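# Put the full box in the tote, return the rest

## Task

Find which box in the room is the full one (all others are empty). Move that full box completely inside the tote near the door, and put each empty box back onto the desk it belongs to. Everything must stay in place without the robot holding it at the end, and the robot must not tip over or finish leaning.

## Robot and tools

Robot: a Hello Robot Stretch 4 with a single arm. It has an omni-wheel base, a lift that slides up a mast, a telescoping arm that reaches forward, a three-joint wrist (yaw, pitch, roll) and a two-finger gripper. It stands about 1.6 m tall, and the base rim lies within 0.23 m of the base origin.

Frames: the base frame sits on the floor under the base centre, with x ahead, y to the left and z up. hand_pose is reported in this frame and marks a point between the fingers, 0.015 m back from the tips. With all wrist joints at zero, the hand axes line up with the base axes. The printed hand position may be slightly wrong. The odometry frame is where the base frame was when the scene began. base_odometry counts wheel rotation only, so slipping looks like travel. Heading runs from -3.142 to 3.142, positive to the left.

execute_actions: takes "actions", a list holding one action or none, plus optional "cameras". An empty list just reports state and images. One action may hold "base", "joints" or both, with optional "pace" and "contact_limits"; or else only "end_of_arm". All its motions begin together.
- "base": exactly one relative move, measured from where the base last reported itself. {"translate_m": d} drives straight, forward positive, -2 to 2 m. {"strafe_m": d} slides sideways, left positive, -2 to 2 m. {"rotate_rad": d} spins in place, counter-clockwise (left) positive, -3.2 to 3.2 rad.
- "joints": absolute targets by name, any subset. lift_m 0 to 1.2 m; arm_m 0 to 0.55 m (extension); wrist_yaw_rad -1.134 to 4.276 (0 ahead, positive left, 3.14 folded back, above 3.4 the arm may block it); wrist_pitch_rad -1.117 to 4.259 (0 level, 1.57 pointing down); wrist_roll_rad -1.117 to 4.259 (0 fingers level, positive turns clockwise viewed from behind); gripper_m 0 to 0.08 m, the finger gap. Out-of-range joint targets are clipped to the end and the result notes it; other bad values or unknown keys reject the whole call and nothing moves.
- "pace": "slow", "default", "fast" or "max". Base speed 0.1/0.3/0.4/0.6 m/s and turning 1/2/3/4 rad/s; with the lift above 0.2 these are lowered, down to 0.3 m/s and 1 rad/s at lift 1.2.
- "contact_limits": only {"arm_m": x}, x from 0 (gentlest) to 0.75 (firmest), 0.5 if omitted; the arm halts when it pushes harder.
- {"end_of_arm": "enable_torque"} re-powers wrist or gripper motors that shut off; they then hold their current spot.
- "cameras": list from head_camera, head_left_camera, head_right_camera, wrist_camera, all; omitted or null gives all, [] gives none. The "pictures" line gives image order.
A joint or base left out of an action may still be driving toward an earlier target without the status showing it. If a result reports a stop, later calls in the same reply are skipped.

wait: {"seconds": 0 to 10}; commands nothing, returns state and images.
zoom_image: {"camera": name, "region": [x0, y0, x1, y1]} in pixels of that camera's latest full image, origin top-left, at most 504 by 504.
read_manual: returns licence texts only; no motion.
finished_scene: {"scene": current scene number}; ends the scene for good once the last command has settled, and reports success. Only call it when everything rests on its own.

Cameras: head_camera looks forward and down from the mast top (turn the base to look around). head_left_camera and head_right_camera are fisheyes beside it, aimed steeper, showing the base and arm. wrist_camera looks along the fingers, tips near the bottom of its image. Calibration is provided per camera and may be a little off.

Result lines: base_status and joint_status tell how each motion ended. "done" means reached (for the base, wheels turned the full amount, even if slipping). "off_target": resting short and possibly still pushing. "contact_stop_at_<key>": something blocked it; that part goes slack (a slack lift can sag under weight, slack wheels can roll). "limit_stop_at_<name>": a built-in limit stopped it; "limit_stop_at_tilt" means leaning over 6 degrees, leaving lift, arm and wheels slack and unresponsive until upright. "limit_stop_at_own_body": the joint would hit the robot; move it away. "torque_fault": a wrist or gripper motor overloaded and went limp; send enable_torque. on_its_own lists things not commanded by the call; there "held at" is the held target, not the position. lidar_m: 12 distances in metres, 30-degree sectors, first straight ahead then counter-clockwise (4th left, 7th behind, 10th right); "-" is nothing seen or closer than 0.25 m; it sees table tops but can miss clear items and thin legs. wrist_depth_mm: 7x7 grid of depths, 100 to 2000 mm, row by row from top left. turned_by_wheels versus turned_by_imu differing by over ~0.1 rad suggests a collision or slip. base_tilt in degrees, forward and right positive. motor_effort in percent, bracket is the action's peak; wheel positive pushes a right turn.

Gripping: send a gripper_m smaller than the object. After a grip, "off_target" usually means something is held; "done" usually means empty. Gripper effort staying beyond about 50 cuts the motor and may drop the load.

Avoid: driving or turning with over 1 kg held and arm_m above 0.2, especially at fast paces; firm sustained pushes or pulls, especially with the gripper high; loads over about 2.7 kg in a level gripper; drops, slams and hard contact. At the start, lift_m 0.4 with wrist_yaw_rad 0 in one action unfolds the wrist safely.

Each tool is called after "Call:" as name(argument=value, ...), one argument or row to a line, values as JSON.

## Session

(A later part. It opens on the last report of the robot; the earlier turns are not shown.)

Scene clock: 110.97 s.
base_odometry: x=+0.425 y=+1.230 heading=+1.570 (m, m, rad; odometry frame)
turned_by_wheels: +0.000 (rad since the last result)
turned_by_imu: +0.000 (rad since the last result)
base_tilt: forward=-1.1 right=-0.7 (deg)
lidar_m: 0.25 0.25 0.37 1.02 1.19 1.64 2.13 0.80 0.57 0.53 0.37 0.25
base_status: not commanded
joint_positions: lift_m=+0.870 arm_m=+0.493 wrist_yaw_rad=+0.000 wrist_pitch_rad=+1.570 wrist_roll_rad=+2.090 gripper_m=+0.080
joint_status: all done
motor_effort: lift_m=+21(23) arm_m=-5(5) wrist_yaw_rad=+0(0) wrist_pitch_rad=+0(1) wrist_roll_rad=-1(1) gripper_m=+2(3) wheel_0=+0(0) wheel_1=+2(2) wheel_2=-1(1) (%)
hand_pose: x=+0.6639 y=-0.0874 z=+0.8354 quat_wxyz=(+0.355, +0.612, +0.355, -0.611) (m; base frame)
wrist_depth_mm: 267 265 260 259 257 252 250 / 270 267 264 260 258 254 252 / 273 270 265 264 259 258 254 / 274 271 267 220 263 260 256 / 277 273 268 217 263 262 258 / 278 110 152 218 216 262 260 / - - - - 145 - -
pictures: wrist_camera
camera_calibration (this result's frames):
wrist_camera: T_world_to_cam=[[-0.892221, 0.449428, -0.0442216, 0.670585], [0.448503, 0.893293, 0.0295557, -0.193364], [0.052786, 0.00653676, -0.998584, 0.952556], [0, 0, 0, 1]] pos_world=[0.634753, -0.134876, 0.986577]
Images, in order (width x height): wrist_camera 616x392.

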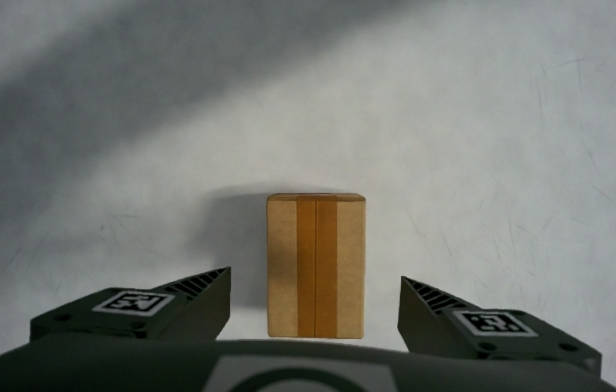

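Call:
execute_actions(
  actions=[
    {"base":{"rotate_rad":-0.277},"joints":{"arm_m":0,"wrist_roll_rad":1.57},"pace":"fast"},
  ],
  cameras=[],
)

Call:
execute_actions(
  actions=[
    {"base":{"translate_m":-2.0},"pace":"fast"},
  ],
  cameras=[],
)

Call:
execute_actions(
  actions=[
    {"base":{"rotate_rad":1.85},"pace":"fast"},
  ],
  cameras=["head_camera","head_left_camera"],
)

Scene clock: 127.50 s.
base_odometry: x=+0.425 y=+1.230 heading=+1.293 (m, m, rad; odometry frame)
turned_by_wheels: -0.277 (rad since the last result)
turned_by_imu: -0.277 (rad since the last result)
base_tilt: forward=-1.2 right=-0.8 (deg)
lidar_m: 0.26 0.25 0.30 0.51 1.14 1.32 2.68 1.17 0.64 0.53 0.52 0.31
base_status: done
joint_positions: lift_m=+0.870 arm_m=+0.001 wrist_yaw_rad=+0.000 wrist_pitch_rad=+1.570 wrist_roll_rad=+1.570 gripper_m=+0.080
joint_status: all done
motor_effort: lift_m=+21(21) arm_m=-5(5) wrist_yaw_rad=+1(1) wrist_pitch_rad=-2(0) wrist_roll_rad=-2(6) gripper_m=+2(2) wheel_0=+0(6) wheel_1=-2(5) wheel_2=+1(6) (%)
hand_pose: x=+0.1719 y=-0.0874 z=+0.8354 quat_wxyz=(+0.500, +0.500, +0.500, -0.500) (m; base frame)
wrist_depth_mm: 271 287 798 904 946 931 917 / 272 273 960 976 946 960 931 / 274 274 976 976 960 931 931 / 276 273 991 976 768 750 931 / 279 277 976 820 778 759 377 / 281 110 152 991 768 759 946 / - - - - 146 - -
pictures: none
No camera images: the call's "cameras" was empty. Leave "cameras" out to get every camera's image.

Scene clock: 134.00 s.
base_odometry: x=-0.123 y=-0.694 heading=+1.293 (m, m, rad; odometry frame)
turned_by_wheels: +0.000 (rad since the last result)
turned_by_imu: +0.000 (rad since the last result)
base_tilt: forward=-1.0 right=-0.9 (deg)
lidar_m: 2.15 1.26 0.67 0.60 1.64 0.94 0.73 0.70 0.56 0.45 1.09 1.24
base_status: done
joint_positions: lift_m=+0.870 arm_m=+0.001 wrist_yaw_rad=+0.000 wrist_pitch_rad=+1.570 wrist_roll_rad=+1.570 gripper_m=+0.080
joint_status: not commanded
motor_effort: lift_m=+21(21) arm_m=-5(5) wrist_yaw_rad=-1(1) wrist_pitch_rad=-2(2) wrist_roll_rad=-2(3) gripper_m=+1(2) wheel_0=+1(5) wheel_1=+0(6) wheel_2=-2(11) (%)
hand_pose: x=+0.1719 y=-0.0874 z=+0.8354 quat_wxyz=(+0.500, +0.500, +0.500, -0.500) (m; base frame)
wrist_depth_mm: 991 991 976 960 946 931 931 / 991 1008 991 976 946 946 946 / 991 991 976 976 946 946 946 / 1008 991 991 976 759 750 931 / 1025 1025 1008 831 759 750 373 / 1025 110 153 976 768 759 931 / - - - - 145 - -
pictures: none
No camera images: the call's "cameras" was empty. Leave "cameras" out to get every camera's image.

Scene clock: 136.20 s.
base_odometry: x=-0.124 y=-0.694 heading=-3.140 (m, m, rad; odometry frame)
turned_by_wheels: +1.850 (rad since the last result)
turned_by_imu: +1.849 (rad since the last result)
base_tilt: forward=-1.0 right=-0.8 (deg)
lidar_m: 0.62 1.13 0.82 0.72 0.78 0.58 0.53 1.13 1.57 2.15 0.83 0.60
base_status: done
joint_positions: lift_m=+0.870 arm_m=+0.001 wrist_yaw_rad=+0.000 wrist_pitch_rad=+1.570 wrist_roll_rad=+1.570 gripper_m=+0.080
joint_status: not commanded
motor_effort: lift_m=+20(21) arm_m=-5(5) wrist_yaw_rad=+0(0) wrist_pitch_rad=-1(1) wrist_roll_rad=-3(2) gripper_m=+1(2) wheel_0=-1(5) wheel_1=+2(6) wheel_2=+1(7) (%)
hand_pose: x=+0.1720 y=-0.0874 z=+0.8354 quat_wxyz=(+0.500, +0.500, +0.500, -0.500) (m; base frame)
wrist_depth_mm: 530 741 960 976 960 931 917 / 539 759 960 976 946 960 931 / 564 820 976 976 946 946 917 / 1008 991 991 976 759 750 960 / 1025 991 991 842 768 759 375 / 1025 110 153 991 778 750 960 / - - - - 145 - -
pictures: head_camera, head_left_camera
Images, in order (width x height): head_camera 420x560, head_left_camera 420x672.

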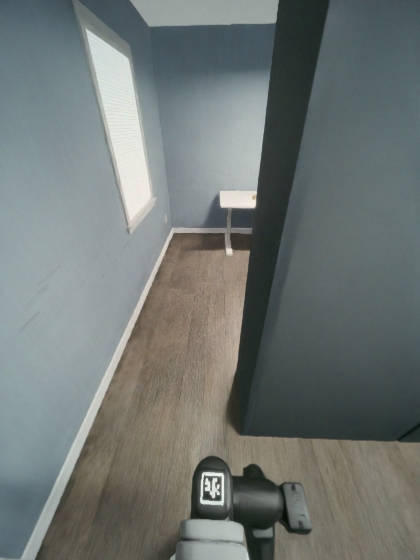

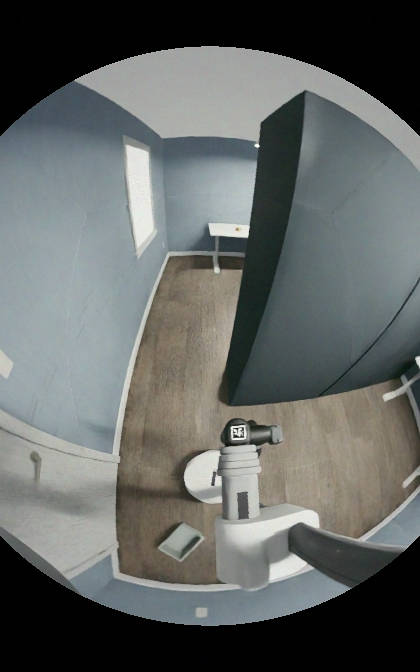

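Call:
execute_actions(
  actions=[
    {"base":{"strafe_m":0.28},"joints":{"lift_m":0.55},"pace":"fast"},
  ],
  cameras=[],
)

Call:
execute_actions(
  actions=[
    {"base":{"translate_m":1.7},"joints":{"lift_m":0.9},"pace":"max"},
  ],
  cameras=["head_camera","head_right_camera"],
)

Scene clock: 144.70 s.
base_odometry: x=-0.123 y=-0.974 heading=-3.140 (m, m, rad; odometry frame)
turned_by_wheels: +0.000 (rad since the last result)
turned_by_imu: +0.001 (rad since the last result)
base_tilt: forward=-1.1 right=-0.7 (deg)
lidar_m: 1.94 0.72 0.51 0.43 0.46 0.67 0.45 0.49 1.55 2.35 0.85 0.72
base_status: done
joint_positions: lift_m=+0.550 arm_m=+0.001 wrist_yaw_rad=+0.000 wrist_pitch_rad=+1.570 wrist_roll_rad=+1.570 gripper_m=+0.080
joint_status: all done
motor_effort: lift_m=+17(19) arm_m=-5(5) wrist_yaw_rad=+0(1) wrist_pitch_rad=-1(1) wrist_roll_rad=-2(2) gripper_m=+2(2) wheel_0=+1(9) wheel_1=-2(9) wheel_2=+0(1) (%)
hand_pose: x=+0.1719 y=-0.0874 z=+0.5157 quat_wxyz=(+0.500, +0.500, +0.500, -0.500) (m; base frame)
wrist_depth_mm: 676 661 654 647 640 627 627 / 683 676 661 647 640 640 634 / 683 668 668 654 654 634 640 / 691 683 676 661 445 445 436 / 699 683 676 459 449 445 373 / 699 110 152 469 452 445 442 / - - - - 146 - -
pictures: none
No camera images: the call's "cameras" was empty. Leave "cameras" out to get every camera's image.

Scene clock: 149.70 s.
base_odometry: x=-1.823 y=-0.977 heading=-3.140 (m, m, rad; odometry frame)
turned_by_wheels: +0.000 (rad since the last result)
turned_by_imu: -0.001 (rad since the last result)
base_tilt: forward=-1.0 right=-0.8 (deg)
lidar_m: 1.18 0.67 0.48 0.49 0.51 0.73 1.95 0.75 0.87 2.39 1.62 1.14
base_status: done
joint_positions: lift_m=+0.900 arm_m=+0.001 wrist_yaw_rad=+0.000 wrist_pitch_rad=+1.570 wrist_roll_rad=+1.570 gripper_m=+0.080
joint_status: all done
motor_effort: lift_m=+20(24) arm_m=-5(5) wrist_yaw_rad=+0(0) wrist_pitch_rad=-1(1) wrist_roll_rad=-2(2) gripper_m=+2(2) wheel_0=+0(6) wheel_1=+0(6) wheel_2=+0(12) (%)
hand_pose: x=+0.1719 y=-0.0874 z=+0.8654 quat_wxyz=(+0.500, +0.500, +0.500, -0.500) (m; base frame)
wrist_depth_mm: 1025 1008 991 991 976 960 946 / 1060 1042 991 991 991 991 976 / 1060 1025 1025 1008 991 976 960 / 1025 1025 1025 991 798 788 976 / 1025 1060 1042 1008 788 788 373 / 1078 110 152 1025 809 798 1008 / - - - - 146 - -
pictures: head_camera, head_right_camera
Images, in order (width x height): head_camera 420x560, head_right_camera 420x672.

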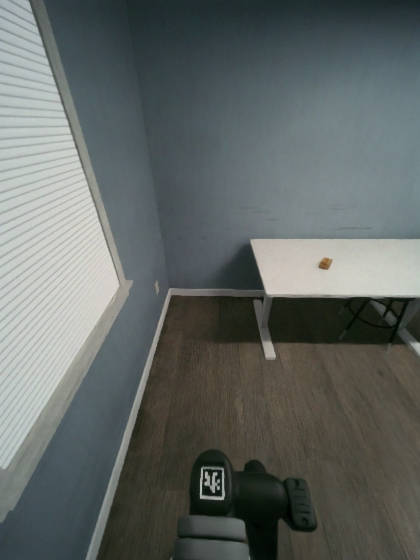

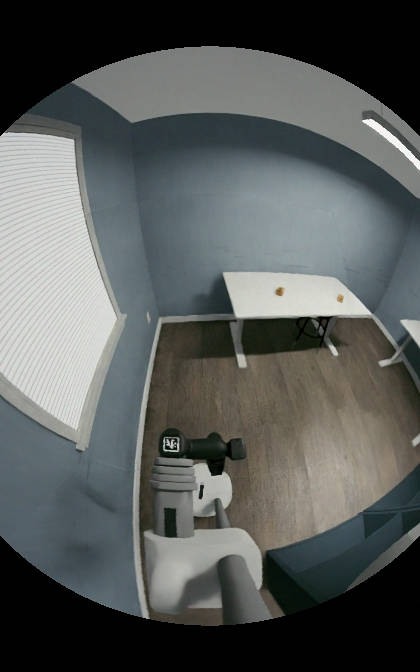

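Call:
execute_actions(
  actions=[
    {"base":{"translate_m":0.75},"pace":"max"},
  ],
  cameras=[],
)

Call:
execute_actions(
  actions=[
    {"base":{"strafe_m":-0.68},"pace":"max"},
  ],
  cameras=["head_camera","head_right_camera"],
)

Scene clock: 159.57 s.
base_odometry: x=-2.573 y=-0.978 heading=-3.140 (m, m, rad; odometry frame)
turned_by_wheels: +0.000 (rad since the last result)
turned_by_imu: +0.000 (rad since the last result)
base_tilt: forward=-1.1 right=-0.8 (deg)
lidar_m: 1.13 0.72 0.49 0.46 0.48 0.67 1.72 1.44 1.95 1.53 0.52 0.46
base_status: done
joint_positions: lift_m=+0.900 arm_m=+0.001 wrist_yaw_rad=+0.000 wrist_pitch_rad=+1.570 wrist_roll_rad=+1.570 gripper_m=+0.080
joint_status: not commanded
motor_effort: lift_m=+20(20) arm_m=-5(5) wrist_yaw_rad=+1(0) wrist_pitch_rad=-1(1) wrist_roll_rad=-2(2) gripper_m=+1(1) wheel_0=+0(3) wheel_1=-1(6) wheel_2=+2(10) (%)
hand_pose: x=+0.1719 y=-0.0874 z=+0.8654 quat_wxyz=(+0.500, +0.500, +0.500, -0.500) (m; base frame)
wrist_depth_mm: 691 1008 991 991 976 976 960 / 1008 1008 976 1008 976 960 976 / 1042 1025 1008 1008 991 991 960 / 1060 1060 1008 991 798 788 976 / 1060 1042 1025 866 788 798 373 / 1042 110 152 1042 798 798 991 / - - - - 145 - -
pictures: none
No camera images: the call's "cameras" was empty. Leave "cameras" out to get every camera's image.

Scene clock: 162.63 s.
base_odometry: x=-2.574 y=-0.298 heading=-3.140 (m, m, rad; odometry frame)
turned_by_wheels: +0.000 (rad since the last result)
turned_by_imu: -0.003 (rad since the last result)
base_tilt: forward=-1.1 right=-0.8 (deg)
lidar_m: 0.34 0.37 0.50 1.15 1.21 1.71 1.37 1.40 1.79 1.73 0.53 0.36
base_status: done
joint_positions: lift_m=+0.900 arm_m=+0.001 wrist_yaw_rad=+0.000 wrist_pitch_rad=+1.570 wrist_roll_rad=+1.570 gripper_m=+0.080
joint_status: not commanded
motor_effort: lift_m=+20(20) arm_m=-5(5) wrist_yaw_rad=+0(0) wrist_pitch_rad=-1(1) wrist_roll_rad=-2(2) gripper_m=+2(3) wheel_0=+0(10) wheel_1=+0(10) wheel_2=+1(1) (%)
hand_pose: x=+0.1719 y=-0.0874 z=+0.8654 quat_wxyz=(+0.500, +0.500, +0.500, -0.500) (m; base frame)
wrist_depth_mm: 301 1008 991 991 960 976 946 / 301 1025 991 991 991 976 976 / 304 1025 1008 1008 976 976 960 / 309 1025 1008 1008 788 788 960 / 312 1042 1008 991 788 788 373 / 314 110 153 1008 788 788 976 / - - - - 145 - -
pictures: head_camera, head_right_camera
Images, in order (width x height): head_camera 420x560, head_right_camera 420x672.

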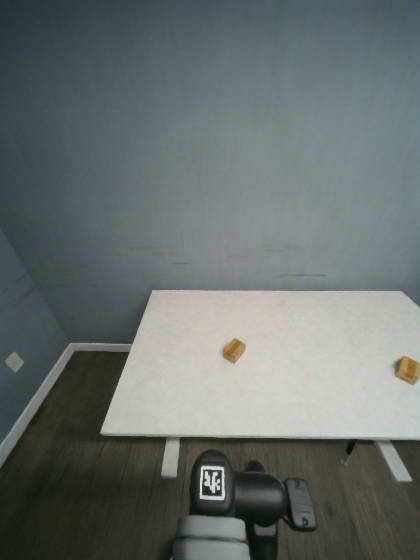

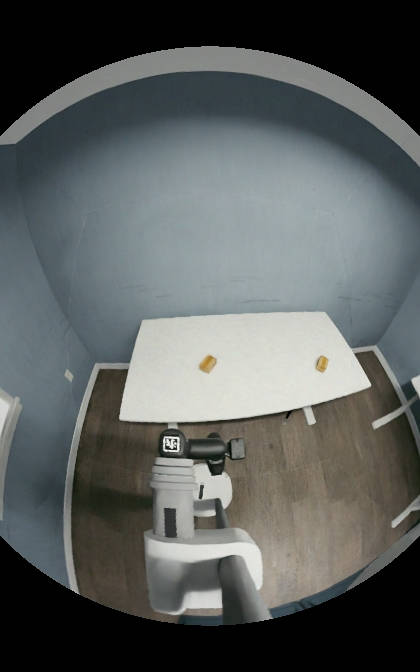

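Call:
zoom_image(
  camera="head_camera",
  region=[200, 320, 420, 400],
)

Region (200, 320, 420, 400) of head_camera's 420x560 image, scaled by 2.291, with more detail than that image has; it fills the top 183 rows of this view, and the rest is white.

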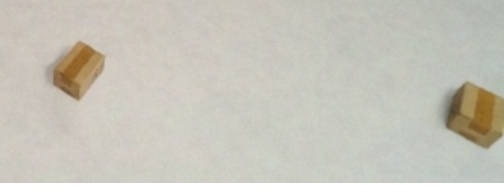

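Call:
execute_actions(
  actions=[
    {"joints":{"arm_m":0.51,"wrist_roll_rad":0.58},"pace":"fast"},
  ],
  cameras=["wrist_camera"],
)

Scene clock: 172.87 s.
base_odometry: x=-2.574 y=-0.298 heading=-3.140 (m, m, rad; odometry frame)
turned_by_wheels: +0.000 (rad since the last result)
turned_by_imu: +0.000 (rad since the last result)
base_tilt: forward=-1.0 right=-0.7 (deg)
lidar_m: 0.33 0.37 0.51 1.14 1.20 1.70 1.36 1.39 1.81 1.73 0.52 0.36
base_status: not commanded
joint_positions: lift_m=+0.900 arm_m=+0.509 wrist_yaw_rad=+0.000 wrist_pitch_rad=+1.570 wrist_roll_rad=+0.580 gripper_m=+0.080
joint_status: all done
motor_effort: lift_m=+20(20) arm_m=+5(6) wrist_yaw_rad=-2(1) wrist_pitch_rad=+0(1) wrist_roll_rad=-2(8) gripper_m=+2(2) wheel_0=+0(0) wheel_1=+0(0) wheel_2=+1(1) (%)
hand_pose: x=+0.6802 y=-0.0874 z=+0.8654 quat_wxyz=(+0.678, +0.202, +0.677, -0.202) (m; base frame)
wrist_depth_mm: 300 297 294 290 289 285 282 / 301 300 296 291 289 283 283 / 304 300 298 294 291 287 285 / 306 301 300 294 290 287 286 / 309 304 300 246 293 291 289 / 309 110 152 247 296 290 289 / - - - - 145 - -
pictures: wrist_camera
camera_calibration (this result's frames):
wrist_camera: T_world_to_cam=[[-0.502601, -0.863407, -0.0438313, 0.306327], [-0.864515, 0.501806, 0.028358, 0.658395], [-0.00248968, 0.0521456, -0.998636, 1.02335], [0, 0, 0, 1]] pos_world=[0.7257, -0.119265, 1.01671]
Images, in order (width x height): wrist_camera 616x392.

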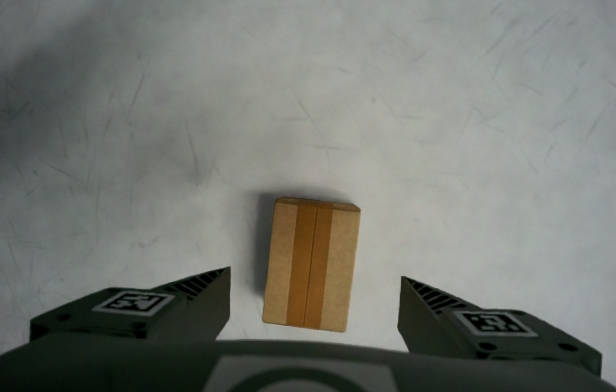

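Call:
execute_actions(
  actions=[
    {"joints":{"arm_m":0.517,"wrist_roll_rad":0.68,"lift_m":0.82},"pace":"fast"},
  ],
  cameras=["wrist_camera"],
)

Scene clock: 179.80 s.
base_odometry: x=-2.574 y=-0.298 heading=-3.140 (m, m, rad; odometry frame)
turned_by_wheels: +0.000 (rad since the last result)
turned_by_imu: +0.000 (rad since the last result)
base_tilt: forward=-1.0 right=-0.8 (deg)
lidar_m: 0.35 0.36 0.51 1.14 1.23 1.70 1.35 1.40 1.81 1.71 0.54 0.35
base_status: not commanded
joint_positions: lift_m=+0.820 arm_m=+0.516 wrist_yaw_rad=+0.000 wrist_pitch_rad=+1.570 wrist_roll_rad=+0.680 gripper_m=+0.080
joint_status: all done
motor_effort: lift_m=+17(19) arm_m=+5(4) wrist_yaw_rad=-1(0) wrist_pitch_rad=-2(1) wrist_roll_rad=+0(1) gripper_m=+2(1) wheel_0=+0(0) wheel_1=+0(0) wheel_2=+1(1) (%)
hand_pose: x=+0.6872 y=-0.0874 z=+0.7857 quat_wxyz=(+0.667, +0.236, +0.666, -0.236) (m; base frame)
wrist_depth_mm: 220 218 214 211 210 206 206 / 220 218 216 213 211 209 207 / 222 220 217 214 212 209 208 / 224 221 219 216 213 211 210 / 224 222 220 167 213 212 211 / 226 110 153 168 167 213 212 / - - - - 145 - -
pictures: wrist_camera
camera_calibration (this result's frames):
wrist_camera: T_world_to_cam=[[-0.586217, -0.808971, -0.0437651, 0.368483], [-0.81015, 0.585524, 0.0286015, 0.636424], [0.00248768, 0.052223, -0.998632, 0.940311], [0, 0, 0, 1]] pos_world=[0.729271, -0.123655, 0.936949]
Images, in order (width x height): wrist_camera 616x392.

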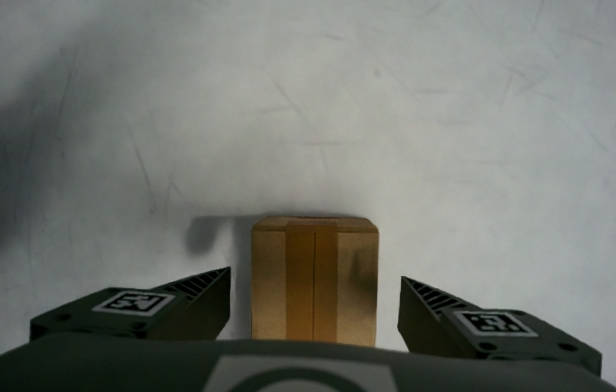

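Call:
execute_actions(
  actions=[
    {"joints":{"lift_m":0.78}},
  ],
  cameras=[],
)

Call:
execute_actions(
  actions=[
    {"joints":{"gripper_m":0.03}},
  ],
  cameras=[],
)

Call:
execute_actions(
  actions=[
    {"joints":{"lift_m":0.81}},
  ],
  cameras=[],
)

Scene clock: 189.43 s.
base_odometry: x=-2.574 y=-0.298 heading=-3.140 (m, m, rad; odometry frame)
turned_by_wheels: +0.000 (rad since the last result)
turned_by_imu: +0.000 (rad since the last result)
base_tilt: forward=-1.0 right=-0.9 (deg)
lidar_m: 0.34 0.38 0.51 1.15 1.20 1.70 1.35 1.41 1.80 1.72 0.53 0.39
base_status: not commanded
joint_positions: lift_m=+0.780 arm_m=+0.516 wrist_yaw_rad=+0.000 wrist_pitch_rad=+1.570 wrist_roll_rad=+0.680 gripper_m=+0.080
joint_status: all done
motor_effort: lift_m=+17(15) arm_m=+5(5) wrist_yaw_rad=-1(1) wrist_pitch_rad=-2(2) wrist_roll_rad=-1(1) gripper_m=+0(1) wheel_0=+0(0) wheel_1=+0(0) wheel_2=+1(1) (%)
hand_pose: x=+0.6872 y=-0.0874 z=+0.7457 quat_wxyz=(+0.667, +0.236, +0.666, -0.236) (m; base frame)
wrist_depth_mm: 179 177 176 173 171 169 - / 180 178 176 174 172 170 169 / 181 179 177 175 173 171 169 / 182 180 178 176 175 172 171 / 183 181 179 127 175 173 172 / 185 110 129 128 127 173 - / - - - - 127 - -
pictures: none
No camera images: the call's "cameras" was empty. Leave "cameras" out to get every camera's image.

Scene clock: 190.43 s.
base_odometry: x=-2.574 y=-0.298 heading=-3.140 (m, m, rad; odometry frame)
turned_by_wheels: +0.000 (rad since the last result)
turned_by_imu: +0.000 (rad since the last result)
base_tilt: forward=-1.0 right=-0.8 (deg)
lidar_m: 0.35 0.36 0.52 1.12 1.18 1.69 1.35 1.42 1.81 1.72 0.54 0.38
base_status: not commanded
joint_positions: lift_m=+0.780 arm_m=+0.516 wrist_yaw_rad=+0.000 wrist_pitch_rad=+1.570 wrist_roll_rad=+0.680 gripper_m=+0.059
joint_status: gripper_m off_target (ended at +0.059, target +0.030)
on_its_own: gripper_m is held at +0.054, not at your +0.030, by its contact guard: the fingers met something
motor_effort: lift_m=+17(17) arm_m=+5(5) wrist_yaw_rad=-1(1) wrist_pitch_rad=-2(1) wrist_roll_rad=-1(0) gripper_m=-40(49) wheel_0=+0(0) wheel_1=+0(0) wheel_2=+1(1) (%)
hand_pose: x=+0.6872 y=-0.0874 z=+0.7457 quat_wxyz=(+0.667, +0.236, +0.666, -0.236) (m; base frame)
wrist_depth_mm: 178 178 175 174 171 168 - / 180 178 177 174 172 170 168 / 181 179 178 175 173 171 169 / 182 180 178 176 174 172 171 / 183 181 179 127 174 173 171 / 185 181 129 128 126 174 173 / - - - - - - -
pictures: none
No camera images: the call's "cameras" was empty. Leave "cameras" out to get every camera's image.

Scene clock: 191.37 s.
base_odometry: x=-2.574 y=-0.298 heading=-3.140 (m, m, rad; odometry frame)
turned_by_wheels: +0.000 (rad since the last result)
turned_by_imu: +0.000 (rad since the last result)
base_tilt: forward=-0.9 right=-0.8 (deg)
lidar_m: 0.36 0.37 0.51 1.15 1.19 1.69 1.37 1.40 1.80 1.73 0.53 0.37
base_status: not commanded
joint_positions: lift_m=+0.810 arm_m=+0.516 wrist_yaw_rad=+0.000 wrist_pitch_rad=+1.570 wrist_roll_rad=+0.680 gripper_m=+0.059
joint_status: all done
on_its_own: gripper_m is held at +0.054, not at your +0.030, by its contact guard: the fingers met something
motor_effort: lift_m=+21(22) arm_m=+5(5) wrist_yaw_rad=-1(1) wrist_pitch_rad=-1(1) wrist_roll_rad=-1(1) gripper_m=-40(40) wheel_0=+0(0) wheel_1=+0(0) wheel_2=+1(1) (%)
hand_pose: x=+0.6872 y=-0.0874 z=+0.7753 quat_wxyz=(+0.667, +0.236, +0.666, -0.236) (m; base frame)
wrist_depth_mm: 208 207 204 202 200 198 196 / 211 208 206 203 202 198 197 / 211 209 206 205 202 200 198 / 213 211 208 206 204 201 199 / 214 211 208 128 204 203 201 / 216 212 129 128 126 203 202 / - - - - - - -
pictures: none
No camera images: the call's "cameras" was empty. Leave "cameras" out to get every camera's image.

Call:
execute_actions(
  actions=[
    {"joints":{"wrist_pitch_rad":0.5}},
  ],
  cameras=[],
)

Scene clock: 195.23 s.
base_odometry: x=-2.574 y=-0.298 heading=-3.140 (m, m, rad; odometry frame)
turned_by_wheels: +0.000 (rad since the last result)
turned_by_imu: +0.000 (rad since the last result)
base_tilt: forward=-1.0 right=-0.8 (deg)
lidar_m: 0.35 0.37 0.50 1.15 1.22 1.70 1.35 1.40 1.78 1.72 0.53 0.36
base_status: not commanded
joint_positions: lift_m=+0.810 arm_m=+0.516 wrist_yaw_rad=+0.000 wrist_pitch_rad=+0.503 wrist_roll_rad=+0.680 gripper_m=+0.059
joint_status: all done
on_its_own: gripper_m is held at +0.054, not at your +0.030, by its contact guard: the fingers met something
motor_effort: lift_m=+21(21) arm_m=+5(5) wrist_yaw_rad=-1(0) wrist_pitch_rad=-9(12) wrist_roll_rad=-1(0) gripper_m=-39(39) wheel_0=+0(0) wheel_1=+0(0) wheel_2=+1(1) (%)
hand_pose: x=+0.8734 y=-0.0874 z=+0.8855 quat_wxyz=(+0.913, +0.323, +0.235, -0.083) (m; base frame)
wrist_depth_mm: 342 359 379 404 424 452 480 / 362 379 404 430 455 477 424 / 382 404 430 455 492 427 362 / 407 430 459 496 445 364 315 / 436 462 480 128 332 319 283 / 466 477 129 128 126 272 252 / - - - - - - -
pictures: none
No camera images: the call's "cameras" was empty. Leave "cameras" out to get every camera's image.

Call:
execute_actions(
  actions=[
    {"joints":{"wrist_pitch_rad":1.57}},
  ],
  cameras=[],
)

Call:
execute_actions(
  actions=[
    {"joints":{"lift_m":0.783}},
  ],
  cameras=[],
)

Call:
execute_actions(
  actions=[
    {"joints":{"gripper_m":0.08}},
  ],
  cameras=[],
)

Call:
execute_actions(
  actions=[
    {"joints":{"lift_m":0.86},"pace":"fast"},
  ],
  cameras=[],
)

Call:
execute_actions(
  actions=[
    {"base":{"strafe_m":-0.68},"joints":{"arm_m":0.44,"wrist_roll_rad":0.72},"pace":"max"},
  ],
  cameras=["head_right_camera","wrist_camera"],
)

Scene clock: 208.50 s.
base_odometry: x=-2.574 y=-0.298 heading=-3.140 (m, m, rad; odometry frame)
turned_by_wheels: +0.000 (rad since the last result)
turned_by_imu: +0.000 (rad since the last result)
base_tilt: forward=-1.0 right=-0.8 (deg)
lidar_m: 0.34 0.37 0.50 1.14 1.21 1.69 1.37 1.42 1.80 1.71 0.54 0.37
base_status: not commanded
joint_positions: lift_m=+0.810 arm_m=+0.516 wrist_yaw_rad=+0.000 wrist_pitch_rad=+1.570 wrist_roll_rad=+0.680 gripper_m=+0.059
joint_status: all done
on_its_own: gripper_m is held at +0.054, not at your +0.030, by its contact guard: the fingers met something
motor_effort: lift_m=+21(21) arm_m=+5(5) wrist_yaw_rad=+1(0) wrist_pitch_rad=+0(6) wrist_roll_rad=-1(1) gripper_m=-40(40) wheel_0=+0(0) wheel_1=+0(0) wheel_2=+1(1) (%)
hand_pose: x=+0.6872 y=-0.0874 z=+0.7753 quat_wxyz=(+0.667, +0.236, +0.666, -0.236) (m; base frame)
wrist_depth_mm: 209 208 204 203 201 198 195 / 210 208 206 203 201 198 196 / 212 208 206 204 202 200 198 / 212 211 207 205 204 201 199 / 213 211 208 128 204 202 200 / 216 211 129 128 126 203 202 / - - - - - - -
pictures: none
No camera images: the call's "cameras" was empty. Leave "cameras" out to get every camera's image.

Scene clock: 209.40 s.
base_odometry: x=-2.574 y=-0.298 heading=-3.140 (m, m, rad; odometry frame)
turned_by_wheels: +0.000 (rad since the last result)
turned_by_imu: +0.000 (rad since the last result)
base_tilt: forward=-1.1 right=-0.9 (deg)
lidar_m: 0.35 0.36 0.51 1.15 1.20 1.69 1.37 1.41 1.81 1.72 0.54 0.38
base_status: not commanded
joint_positions: lift_m=+0.783 arm_m=+0.516 wrist_yaw_rad=+0.000 wrist_pitch_rad=+1.570 wrist_roll_rad=+0.680 gripper_m=+0.059
joint_status: all done
on_its_own: gripper_m is held at +0.054, not at your +0.030, by its contact guard: the fingers met something
motor_effort: lift_m=+17(20) arm_m=+5(5) wrist_yaw_rad=-1(1) wrist_pitch_rad=-2(1) wrist_roll_rad=-2(1) gripper_m=-39(40) wheel_0=+0(0) wheel_1=+0(0) wheel_2=+1(1) (%)
hand_pose: x=+0.6872 y=-0.0874 z=+0.7487 quat_wxyz=(+0.667, +0.236, +0.666, -0.236) (m; base frame)
wrist_depth_mm: 182 180 178 177 174 172 - / 183 181 179 177 175 174 171 / 184 182 180 178 176 174 173 / 184 183 181 179 176 175 174 / 186 185 182 127 176 176 174 / 188 185 129 128 127 176 176 / - - - - - - -
pictures: none
No camera images: the call's "cameras" was empty. Leave "cameras" out to get every camera's image.

Scene clock: 210.33 s.
base_odometry: x=-2.574 y=-0.298 heading=-3.140 (m, m, rad; odometry frame)
turned_by_wheels: +0.000 (rad since the last result)
turned_by_imu: +0.000 (rad since the last result)
base_tilt: forward=-1.1 right=-0.7 (deg)
lidar_m: 0.35 0.37 0.48 1.13 1.21 1.70 1.37 1.40 1.80 1.74 0.52 0.35
base_status: not commanded
joint_positions: lift_m=+0.783 arm_m=+0.516 wrist_yaw_rad=+0.000 wrist_pitch_rad=+1.570 wrist_roll_rad=+0.680 gripper_m=+0.080
joint_status: all done
motor_effort: lift_m=+17(17) arm_m=+5(5) wrist_yaw_rad=+0(1) wrist_pitch_rad=-2(0) wrist_roll_rad=-1(1) gripper_m=+2(39) wheel_0=+0(0) wheel_1=+0(0) wheel_2=+1(1) (%)
hand_pose: x=+0.6872 y=-0.0874 z=+0.7487 quat_wxyz=(+0.667, +0.236, +0.666, -0.236) (m; base frame)
wrist_depth_mm: 182 180 178 177 174 172 - / 183 181 178 177 175 173 172 / 184 182 180 178 176 174 173 / 186 183 181 179 177 175 174 / 187 184 183 130 177 176 174 / 187 110 132 131 130 176 - / - - - - 130 - -
pictures: none
No camera images: the call's "cameras" was empty. Leave "cameras" out to get every camera's image.

Scene clock: 211.40 s.
base_odometry: x=-2.574 y=-0.298 heading=-3.140 (m, m, rad; odometry frame)
turned_by_wheels: +0.000 (rad since the last result)
turned_by_imu: +0.000 (rad since the last result)
base_tilt: forward=-1.1 right=-0.8 (deg)
lidar_m: 0.34 0.38 0.50 1.15 1.21 1.71 1.36 1.40 1.79 1.70 0.53 0.38
base_status: not commanded
joint_positions: lift_m=+0.860 arm_m=+0.516 wrist_yaw_rad=+0.000 wrist_pitch_rad=+1.570 wrist_roll_rad=+0.680 gripper_m=+0.080
joint_status: all done
motor_effort: lift_m=+21(23) arm_m=+5(5) wrist_yaw_rad=+1(0) wrist_pitch_rad=-2(1) wrist_roll_rad=+0(1) gripper_m=+1(2) wheel_0=+0(0) wheel_1=+0(0) wheel_2=+1(1) (%)
hand_pose: x=+0.6872 y=-0.0874 z=+0.8254 quat_wxyz=(+0.667, +0.236, +0.666, -0.236) (m; base frame)
wrist_depth_mm: 262 257 254 251 247 245 244 / 260 259 256 252 249 247 244 / 263 259 256 255 251 250 246 / 264 262 258 255 252 250 248 / 266 262 260 206 255 251 249 / 267 110 152 208 208 251 251 / - - - - 145 - -
pictures: none
No camera images: the call's "cameras" was empty. Leave "cameras" out to get every camera's image.

Scene clock: 214.50 s.
base_odometry: x=-2.576 y=+0.382 heading=-3.140 (m, m, rad; odometry frame)
turned_by_wheels: +0.000 (rad since the last result)
turned_by_imu: -0.001 (rad since the last result)
base_tilt: forward=-1.0 right=-0.7 (deg)
lidar_m: 0.35 0.41 0.53 1.83 1.92 1.43 1.37 1.40 1.11 1.06 0.55 0.41
base_status: done
joint_positions: lift_m=+0.860 arm_m=+0.441 wrist_yaw_rad=+0.000 wrist_pitch_rad=+1.570 wrist_roll_rad=+0.720 gripper_m=+0.080
joint_status: all done
motor_effort: lift_m=+20(21) arm_m=-5(6) wrist_yaw_rad=-1(1) wrist_pitch_rad=-1(2) wrist_roll_rad=-1(1) gripper_m=+2(2) wheel_0=+0(10) wheel_1=+2(10) wheel_2=+0(0) (%)
hand_pose: x=+0.6119 y=-0.0874 z=+0.8254 quat_wxyz=(+0.662, +0.249, +0.662, -0.249) (m; base frame)
wrist_depth_mm: 259 258 254 252 250 245 245 / 262 258 255 252 249 247 245 / 262 262 256 254 251 250 247 / 264 262 257 207 253 248 247 / 266 263 258 206 253 252 249 / 267 110 152 208 207 252 250 / - - - - 145 - -
pictures: head_right_camera, wrist_camera
camera_calibration (this result's frames):
wrist_camera: T_world_to_cam=[[-0.618244, -0.784766, -0.0437772, 0.347823], [-0.785973, 0.617598, 0.0286286, 0.562296], [0.00456994, 0.0521072, -0.998631, 0.978902], [0, 0, 0, 1]] pos_world=[0.652515, -0.125321, 0.976691]
Images, in order (width x height): head_right_camera 420x672, wrist_camera 616x392.

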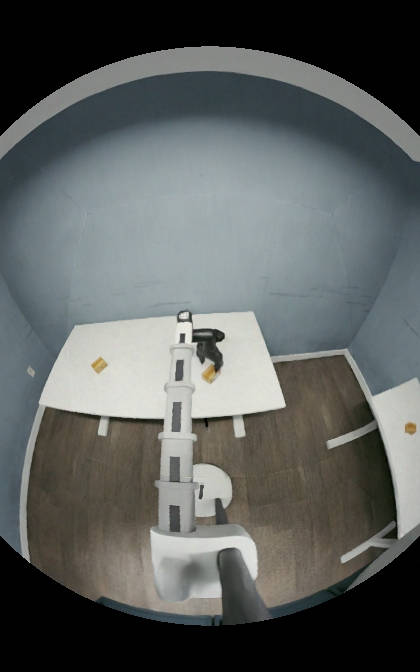

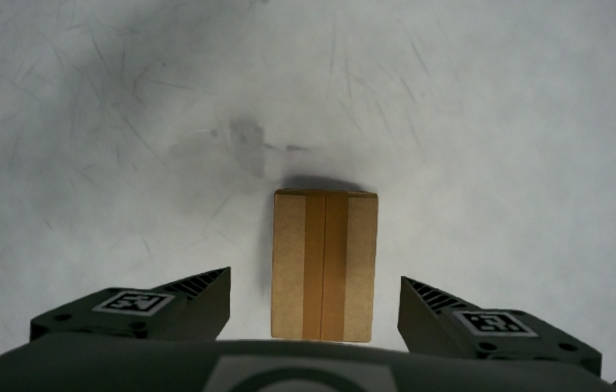

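Call:
execute_actions(
  actions=[
    {"base":{"strafe_m":-0.008},"joints":{"lift_m":0.78,"arm_m":0.445,"wrist_roll_rad":0.75}},
  ],
  cameras=["wrist_camera"],
)

Call:
execute_actions(
  actions=[
    {"joints":{"gripper_m":0.03}},
  ],
  cameras=[],
)

Call:
execute_actions(
  actions=[
    {"joints":{"lift_m":0.81}},
  ],
  cameras=[],
)

Scene clock: 226.27 s.
base_odometry: x=-2.576 y=+0.390 heading=-3.140 (m, m, rad; odometry frame)
turned_by_wheels: +0.000 (rad since the last result)
turned_by_imu: +0.000 (rad since the last result)
base_tilt: forward=-1.0 right=-0.8 (deg)
lidar_m: 0.36 0.40 0.53 1.84 1.93 1.43 1.35 1.40 1.10 1.02 0.55 0.39
base_status: done
joint_positions: lift_m=+0.780 arm_m=+0.444 wrist_yaw_rad=+0.000 wrist_pitch_rad=+1.570 wrist_roll_rad=+0.750 gripper_m=+0.080
joint_status: all done
motor_effort: lift_m=+17(20) arm_m=+5(7) wrist_yaw_rad=+1(0) wrist_pitch_rad=-2(2) wrist_roll_rad=+0(0) gripper_m=+2(3) wheel_0=-1(6) wheel_1=+0(6) wheel_2=+0(2) (%)
hand_pose: x=+0.6151 y=-0.0874 z=+0.7457 quat_wxyz=(+0.658, +0.259, +0.658, -0.259) (m; base frame)
wrist_depth_mm: 179 177 175 173 171 170 - / 180 178 177 174 172 171 168 / 181 179 177 176 173 171 169 / 182 180 178 176 174 172 171 / 183 182 179 127 174 173 171 / 185 110 129 128 127 174 - / - - - - 127 - -
pictures: wrist_camera
camera_calibration (this result's frames):
wrist_camera: T_world_to_cam=[[-0.641415, -0.765945, -0.0437711, 0.362232], [-0.76717, 0.640803, 0.0286657, 0.557562], [0.00609228, 0.0519665, -0.99863, 0.898345], [0, 0, 0, 1]] pos_world=[0.654613, -0.126521, 0.896987]
Images, in order (width x height): wrist_camera 616x392.

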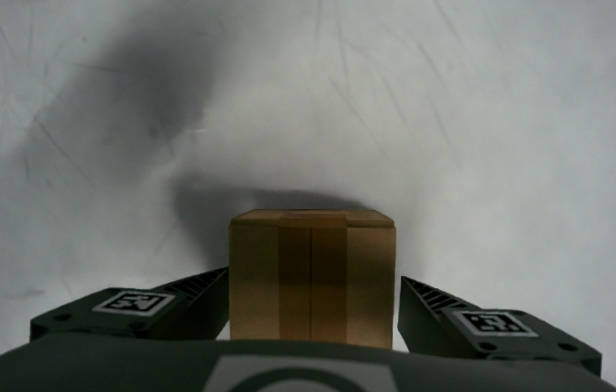

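Scene clock: 227.27 s.
base_odometry: x=-2.576 y=+0.390 heading=-3.140 (m, m, rad; odometry frame)
turned_by_wheels: +0.000 (rad since the last result)
turned_by_imu: +0.000 (rad since the last result)
base_tilt: forward=-1.0 right=-0.9 (deg)
lidar_m: 0.37 0.39 0.52 1.84 1.93 1.42 1.35 1.40 1.07 1.03 0.56 0.41
base_status: not commanded
joint_positions: lift_m=+0.780 arm_m=+0.444 wrist_yaw_rad=+0.000 wrist_pitch_rad=+1.570 wrist_roll_rad=+0.750 gripper_m=+0.059
joint_status: gripper_m off_target (ended at +0.059, target +0.030)
on_its_own: gripper_m is held at +0.054, not at your +0.030, by its contact guard: the fingers met something
motor_effort: lift_m=+17(17) arm_m=+5(5) wrist_yaw_rad=-1(1) wrist_pitch_rad=-1(1) wrist_roll_rad=+0(0) gripper_m=-40(48) wheel_0=-1(1) wheel_1=+0(0) wheel_2=+1(0) (%)
hand_pose: x=+0.6151 y=-0.0874 z=+0.7457 quat_wxyz=(+0.658, +0.259, +0.658, -0.259) (m; base frame)
wrist_depth_mm: 179 177 175 174 171 169 - / 180 177 176 174 172 170 169 / 181 179 177 176 174 171 170 / 183 180 178 176 174 172 171 / 183 182 179 127 127 173 172 / 185 181 129 128 127 174 173 / - - - - - - -
pictures: none
No camera images: the call's "cameras" was empty. Leave "cameras" out to get every camera's image.

Scene clock: 228.20 s.
base_odometry: x=-2.576 y=+0.390 heading=-3.140 (m, m, rad; odometry frame)
turned_by_wheels: +0.000 (rad since the last result)
turned_by_imu: +0.000 (rad since the last result)
base_tilt: forward=-1.0 right=-0.9 (deg)
lidar_m: 0.36 0.40 0.53 1.83 1.91 1.41 1.32 1.39 1.08 1.02 0.56 0.41
base_status: not commanded
joint_positions: lift_m=+0.810 arm_m=+0.444 wrist_yaw_rad=+0.000 wrist_pitch_rad=+1.570 wrist_roll_rad=+0.750 gripper_m=+0.059
joint_status: all done
on_its_own: gripper_m is held at +0.054, not at your +0.030, by its contact guard: the fingers met something
motor_effort: lift_m=+21(23) arm_m=+5(5) wrist_yaw_rad=-1(1) wrist_pitch_rad=-2(1) wrist_roll_rad=-1(0) gripper_m=-40(40) wheel_0=+0(1) wheel_1=+0(0) wheel_2=+0(0) (%)
hand_pose: x=+0.6151 y=-0.0874 z=+0.7753 quat_wxyz=(+0.658, +0.259, +0.658, -0.259) (m; base frame)
wrist_depth_mm: 208 206 204 202 200 198 195 / 211 208 206 204 201 199 197 / 211 209 207 204 202 200 197 / 213 210 208 205 202 202 199 / 214 212 210 127 126 203 200 / 217 213 128 128 127 203 201 / - - - - - - -
pictures: none
No camera images: the call's "cameras" was empty. Leave "cameras" out to get every camera's image.

Call:
execute_actions(
  actions=[
    {"joints":{"wrist_pitch_rad":0.5}},
  ],
  cameras=[],
)

Scene clock: 231.77 s.
base_odometry: x=-2.576 y=+0.390 heading=-3.140 (m, m, rad; odometry frame)
turned_by_wheels: +0.000 (rad since the last result)
turned_by_imu: +0.000 (rad since the last result)
base_tilt: forward=-1.0 right=-0.7 (deg)
lidar_m: 0.36 0.40 0.52 1.83 1.92 1.42 1.34 1.37 1.10 1.04 0.53 0.41
base_status: not commanded
joint_positions: lift_m=+0.810 arm_m=+0.444 wrist_yaw_rad=+0.000 wrist_pitch_rad=+0.503 wrist_roll_rad=+0.750 gripper_m=+0.059
joint_status: all done
on_its_own: gripper_m is held at +0.054, not at your +0.030, by its contact guard: the fingers met something
motor_effort: lift_m=+21(21) arm_m=+5(5) wrist_yaw_rad=-1(0) wrist_pitch_rad=-10(12) wrist_roll_rad=+0(0) gripper_m=-39(39) wheel_0=-1(1) wheel_1=+0(0) wheel_2=+0(0) (%)
hand_pose: x=+0.8014 y=-0.0874 z=+0.8855 quat_wxyz=(+0.901, +0.355, +0.232, -0.091) (m; base frame)
wrist_depth_mm: 402 421 449 480 512 549 585 / 418 445 473 512 539 477 394 / 445 477 504 539 512 407 342 / 473 508 535 554 433 351 301 / 500 539 554 127 126 309 273 / 539 549 129 128 127 266 246 / - - - - - - -
pictures: none
No camera images: the call's "cameras" was empty. Leave "cameras" out to get every camera's image.

Call:
wait(
  seconds=0.5,
)

Scene clock: 234.37 s.
base_odometry: x=-2.576 y=+0.390 heading=-3.140 (m, m, rad; odometry frame)
turned_by_wheels: +0.000 (rad since the last result)
turned_by_imu: +0.000 (rad since the last result)
base_tilt: forward=-1.1 right=-0.7 (deg)
lidar_m: 0.37 0.40 0.54 1.83 1.91 1.41 1.36 1.39 1.09 1.04 0.55 0.41
base_status: not commanded
joint_positions: lift_m=+0.810 arm_m=+0.444 wrist_yaw_rad=+0.000 wrist_pitch_rad=+0.503 wrist_roll_rad=+0.750 gripper_m=+0.059
joint_status: all done
on_its_own: gripper_m is held at +0.054, not at your +0.030, by its contact guard: the fingers met something
motor_effort: lift_m=+21(21) arm_m=+5(5) wrist_yaw_rad=-1(0) wrist_pitch_rad=-9(12) wrist_roll_rad=+0(0) gripper_m=-40(39) wheel_0=-1(1) wheel_1=+0(0) wheel_2=+0(0) (%)
hand_pose: x=+0.8014 y=-0.0874 z=+0.8855 quat_wxyz=(+0.901, +0.355, +0.232, -0.091) (m; base frame)
wrist_depth_mm: 399 421 452 484 517 549 580 / 418 445 473 508 549 484 394 / 442 469 508 535 512 402 340 / 473 504 539 564 433 351 303 / 504 535 554 127 126 309 273 / 539 544 129 128 127 265 246 / - - - - - - -
wait: 0.50 s; at rest from the start
pictures: head_camera, head_left_camera, head_right_camera, wrist_camera
camera_calibration (this result's frames):
wrist_camera: T_world_to_cam=[[-0.271057, -0.765915, -0.583011, 0.668555], [-0.395286, 0.640829, -0.658094, 1.00656], [0.877654, 0.052075, -0.476457, -0.124059], [0, 0, 0, 1]] pos_world=[0.687976, -0.126516, 0.993077]
Images, in order (width x height): head_camera 420x560, head_left_camera 420x672, head_right_camera 420x672, wrist_camera 616x392.

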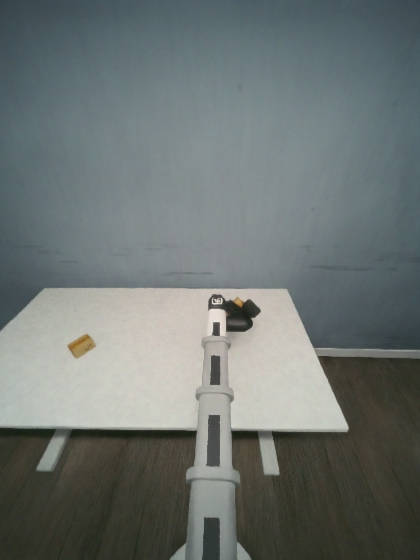

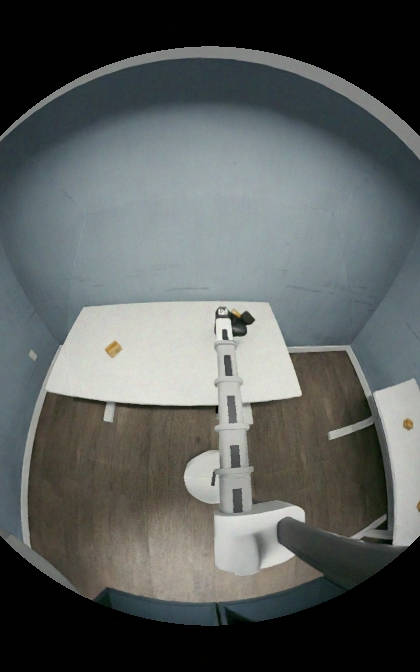

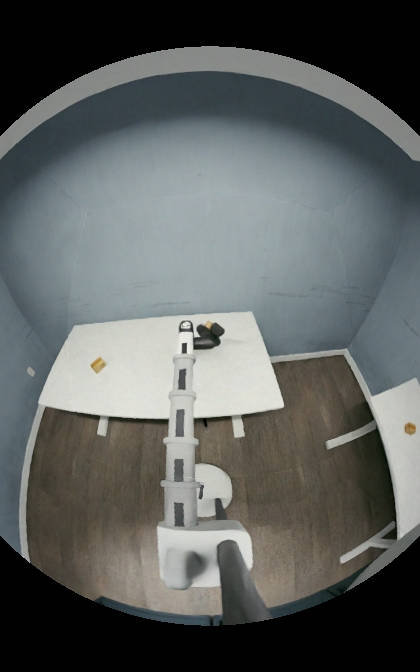

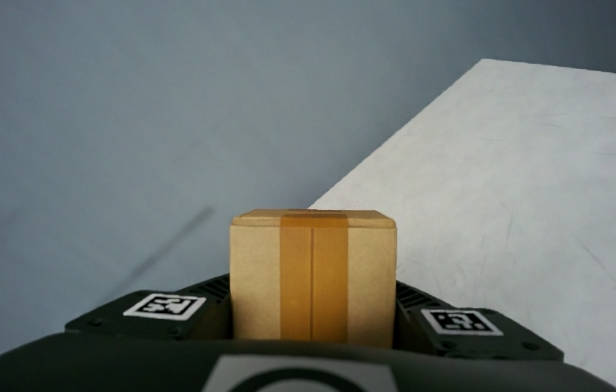

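Call:
execute_actions(
  actions=[
    {"joints":{"wrist_pitch_rad":1.57}},
  ],
  cameras=[],
)

Call:
execute_actions(
  actions=[
    {"joints":{"lift_m":0.783}},
  ],
  cameras=[],
)

Call:
execute_actions(
  actions=[
    {"joints":{"gripper_m":0.08}},
  ],
  cameras=[],
)

Call:
execute_actions(
  actions=[
    {"joints":{"lift_m":0.88},"pace":"fast"},
  ],
  cameras=[],
)

Call:
execute_actions(
  actions=[
    {"base":{"rotate_rad":-1.571},"joints":{"arm_m":0.0},"pace":"fast"},
  ],
  cameras=["head_camera","head_right_camera"],
)

Scene clock: 241.47 s.
base_odometry: x=-2.576 y=+0.390 heading=-3.140 (m, m, rad; odometry frame)
turned_by_wheels: +0.000 (rad since the last result)
turned_by_imu: +0.000 (rad since the last result)
base_tilt: forward=-0.9 right=-0.7 (deg)
lidar_m: 0.37 0.40 0.51 1.83 1.90 1.42 1.34 1.39 1.10 1.04 0.57 0.42
base_status: not commanded
joint_positions: lift_m=+0.810 arm_m=+0.444 wrist_yaw_rad=+0.000 wrist_pitch_rad=+1.570 wrist_roll_rad=+0.750 gripper_m=+0.059
joint_status: all done
on_its_own: gripper_m is held at +0.054, not at your +0.030, by its contact guard: the fingers met something
motor_effort: lift_m=+21(21) arm_m=+5(5) wrist_yaw_rad=+1(0) wrist_pitch_rad=+0(8) wrist_roll_rad=-1(1) gripper_m=-40(40) wheel_0=-1(1) wheel_1=+0(0) wheel_2=+1(0) (%)
hand_pose: x=+0.6153 y=-0.0874 z=+0.7753 quat_wxyz=(+0.658, +0.259, +0.658, -0.259) (m; base frame)
wrist_depth_mm: 209 206 204 202 200 197 195 / 211 207 206 202 201 198 196 / 212 210 207 205 201 200 198 / 212 211 208 205 203 201 199 / 214 213 210 127 127 202 201 / 217 211 128 128 127 202 202 / - - - - - - -
pictures: none
No camera images: the call's "cameras" was empty. Leave "cameras" out to get every camera's image.

Scene clock: 242.37 s.
base_odometry: x=-2.576 y=+0.390 heading=-3.140 (m, m, rad; odometry frame)
turned_by_wheels: +0.000 (rad since the last result)
turned_by_imu: +0.000 (rad since the last result)
base_tilt: forward=-1.0 right=-0.7 (deg)
lidar_m: 0.35 0.39 0.54 1.84 1.92 1.41 1.36 1.42 1.11 1.04 0.56 0.40
base_status: not commanded
joint_positions: lift_m=+0.783 arm_m=+0.444 wrist_yaw_rad=+0.000 wrist_pitch_rad=+1.570 wrist_roll_rad=+0.750 gripper_m=+0.059
joint_status: all done
on_its_own: gripper_m is held at +0.054, not at your +0.030, by its contact guard: the fingers met something
motor_effort: lift_m=+17(21) arm_m=+5(5) wrist_yaw_rad=+0(1) wrist_pitch_rad=-1(0) wrist_roll_rad=-2(1) gripper_m=-40(39) wheel_0=-1(1) wheel_1=+0(0) wheel_2=+0(0) (%)
hand_pose: x=+0.6152 y=-0.0874 z=+0.7487 quat_wxyz=(+0.658, +0.259, +0.658, -0.259) (m; base frame)
wrist_depth_mm: 182 180 178 177 175 172 - / 183 181 179 177 176 173 172 / 185 182 179 178 176 174 173 / 185 183 181 179 177 175 174 / 187 183 181 127 127 176 175 / 188 185 129 128 127 177 176 / - - - - - - -
pictures: none
No camera images: the call's "cameras" was empty. Leave "cameras" out to get every camera's image.

Scene clock: 243.30 s.
base_odometry: x=-2.576 y=+0.390 heading=-3.140 (m, m, rad; odometry frame)
turned_by_wheels: +0.000 (rad since the last result)
turned_by_imu: +0.000 (rad since the last result)
base_tilt: forward=-0.9 right=-0.8 (deg)
lidar_m: 0.37 0.40 0.54 1.82 1.90 1.43 1.34 1.40 1.10 1.05 0.56 0.40
base_status: not commanded
joint_positions: lift_m=+0.783 arm_m=+0.444 wrist_yaw_rad=+0.000 wrist_pitch_rad=+1.570 wrist_roll_rad=+0.750 gripper_m=+0.080
joint_status: all done
motor_effort: lift_m=+17(17) arm_m=+5(5) wrist_yaw_rad=-1(1) wrist_pitch_rad=-1(1) wrist_roll_rad=-1(1) gripper_m=+3(38) wheel_0=-1(1) wheel_1=+0(0) wheel_2=+0(0) (%)
hand_pose: x=+0.6152 y=-0.0874 z=+0.7487 quat_wxyz=(+0.658, +0.259, +0.658, -0.259) (m; base frame)
wrist_depth_mm: 182 180 178 176 174 172 - / 183 181 179 178 176 173 172 / 183 182 180 178 176 174 173 / 186 183 181 179 177 175 174 / 187 184 181 130 178 176 175 / 188 110 132 131 130 176 - / - - - - 130 - -
pictures: none
No camera images: the call's "cameras" was empty. Leave "cameras" out to get every camera's image.

Scene clock: 244.47 s.
base_odometry: x=-2.576 y=+0.390 heading=-3.140 (m, m, rad; odometry frame)
turned_by_wheels: +0.000 (rad since the last result)
turned_by_imu: +0.000 (rad since the last result)
base_tilt: forward=-1.0 right=-0.6 (deg)
lidar_m: 0.37 0.38 0.53 1.83 1.92 1.43 1.34 1.39 1.10 1.04 0.56 0.38
base_status: not commanded
joint_positions: lift_m=+0.880 arm_m=+0.444 wrist_yaw_rad=+0.000 wrist_pitch_rad=+1.570 wrist_roll_rad=+0.750 gripper_m=+0.080
joint_status: all done
motor_effort: lift_m=+21(22) arm_m=+5(5) wrist_yaw_rad=+1(0) wrist_pitch_rad=-1(1) wrist_roll_rad=-1(1) gripper_m=+2(2) wheel_0=-1(1) wheel_1=+0(0) wheel_2=+0(0) (%)
hand_pose: x=+0.6152 y=-0.0874 z=+0.8454 quat_wxyz=(+0.658, +0.259, +0.658, -0.259) (m; base frame)
wrist_depth_mm: 281 278 276 271 267 265 263 / 281 279 274 273 268 266 263 / 283 279 277 273 272 267 267 / 286 282 279 273 272 268 267 / 287 285 279 228 273 271 268 / 289 110 152 228 227 271 271 / - - - - 145 - -
pictures: none
No camera images: the call's "cameras" was empty. Leave "cameras" out to get every camera's image.

Scene clock: 246.53 s.
base_odometry: x=-2.576 y=+0.390 heading=+1.573 (m, m, rad; odometry frame)
turned_by_wheels: -1.571 (rad since the last result)
turned_by_imu: -1.571 (rad since the last result)
base_tilt: forward=-1.0 right=-0.7 (deg)
lidar_m: 1.03 0.58 0.40 0.37 0.37 0.53 1.87 1.90 1.40 1.34 1.41 1.10
base_status: done
joint_positions: lift_m=+0.880 arm_m=+0.001 wrist_yaw_rad=+0.000 wrist_pitch_rad=+1.570 wrist_roll_rad=+0.750 gripper_m=+0.080
joint_status: all done
motor_effort: lift_m=+20(21) arm_m=-5(6) wrist_yaw_rad=+0(3) wrist_pitch_rad=-3(3) wrist_roll_rad=-2(1) gripper_m=+3(2) wheel_0=+0(5) wheel_1=+0(5) wheel_2=+0(7) (%)
hand_pose: x=+0.1718 y=-0.0874 z=+0.8454 quat_wxyz=(+0.658, +0.259, +0.658, -0.259) (m; base frame)
wrist_depth_mm: 1025 1008 976 960 976 946 946 / 991 1025 976 960 960 960 946 / 1025 1008 991 976 960 946 960 / 1008 1008 991 991 960 976 960 / 1025 1008 1008 768 778 960 960 / 1060 110 152 788 768 976 960 / - - - - 145 - -
pictures: head_camera, head_right_camera
Images, in order (width x height): head_camera 420x560, head_right_camera 420x672.

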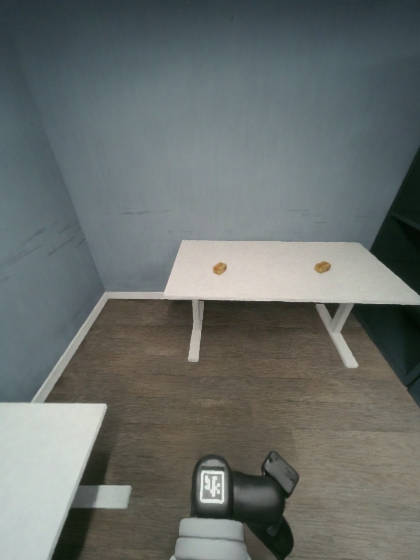

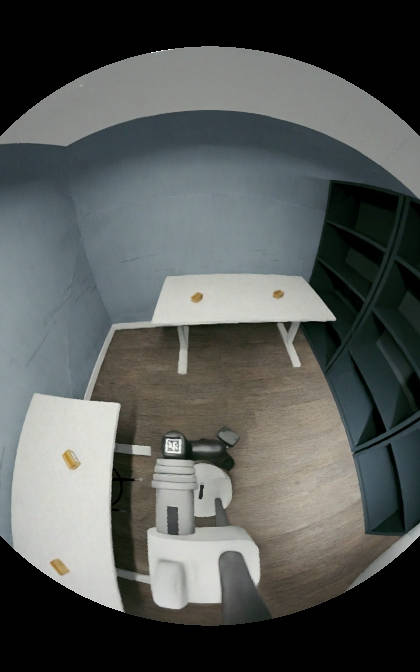

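Call:
execute_actions(
  actions=[
    {"base":{"translate_m":0.72},"pace":"max"},
  ],
  cameras=["head_camera"],
)

Call:
zoom_image(
  camera="head_camera",
  region=[180, 310, 420, 410],
)

Scene clock: 255.77 s.
base_odometry: x=-2.577 y=+1.110 heading=+1.573 (m, m, rad; odometry frame)
turned_by_wheels: +0.000 (rad since the last result)
turned_by_imu: +0.000 (rad since the last result)
base_tilt: forward=-1.1 right=-0.8 (deg)
lidar_m: 0.33 0.37 1.22 1.16 0.45 0.56 1.48 1.97 1.37 1.34 0.49 0.36
base_status: done
joint_positions: lift_m=+0.880 arm_m=+0.001 wrist_yaw_rad=+0.000 wrist_pitch_rad=+1.570 wrist_roll_rad=+0.750 gripper_m=+0.080
joint_status: not commanded
motor_effort: lift_m=+20(20) arm_m=-5(5) wrist_yaw_rad=-1(0) wrist_pitch_rad=-1(2) wrist_roll_rad=-3(2) gripper_m=+2(2) wheel_0=-1(5) wheel_1=+0(5) wheel_2=+0(11) (%)
hand_pose: x=+0.1719 y=-0.0874 z=+0.8454 quat_wxyz=(+0.658, +0.259, +0.658, -0.259) (m; base frame)
wrist_depth_mm: 282 279 277 960 960 976 931 / 285 282 1008 976 960 960 960 / 283 976 1008 991 991 960 960 / 294 991 991 991 976 946 946 / 1025 1025 1008 788 768 976 960 / 1025 110 152 788 778 976 960 / - - - - 145 - -
pictures: head_camera
Images, in order (width x height): head_camera 420x560.

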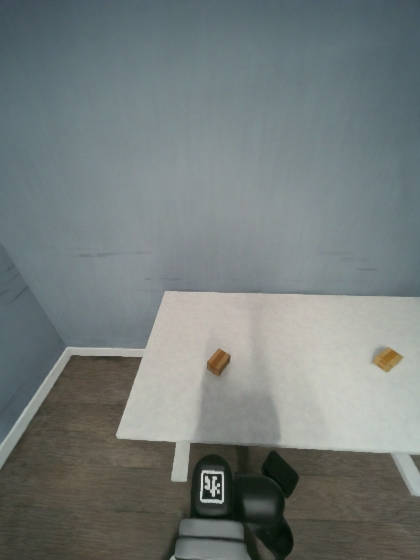

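Region (180, 310, 420, 410) of head_camera's 420x560 image, scaled by 2.100, with more detail than that image has; it fills the top 210 rows of this view, and the rest is white.

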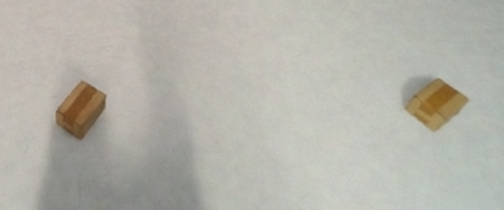

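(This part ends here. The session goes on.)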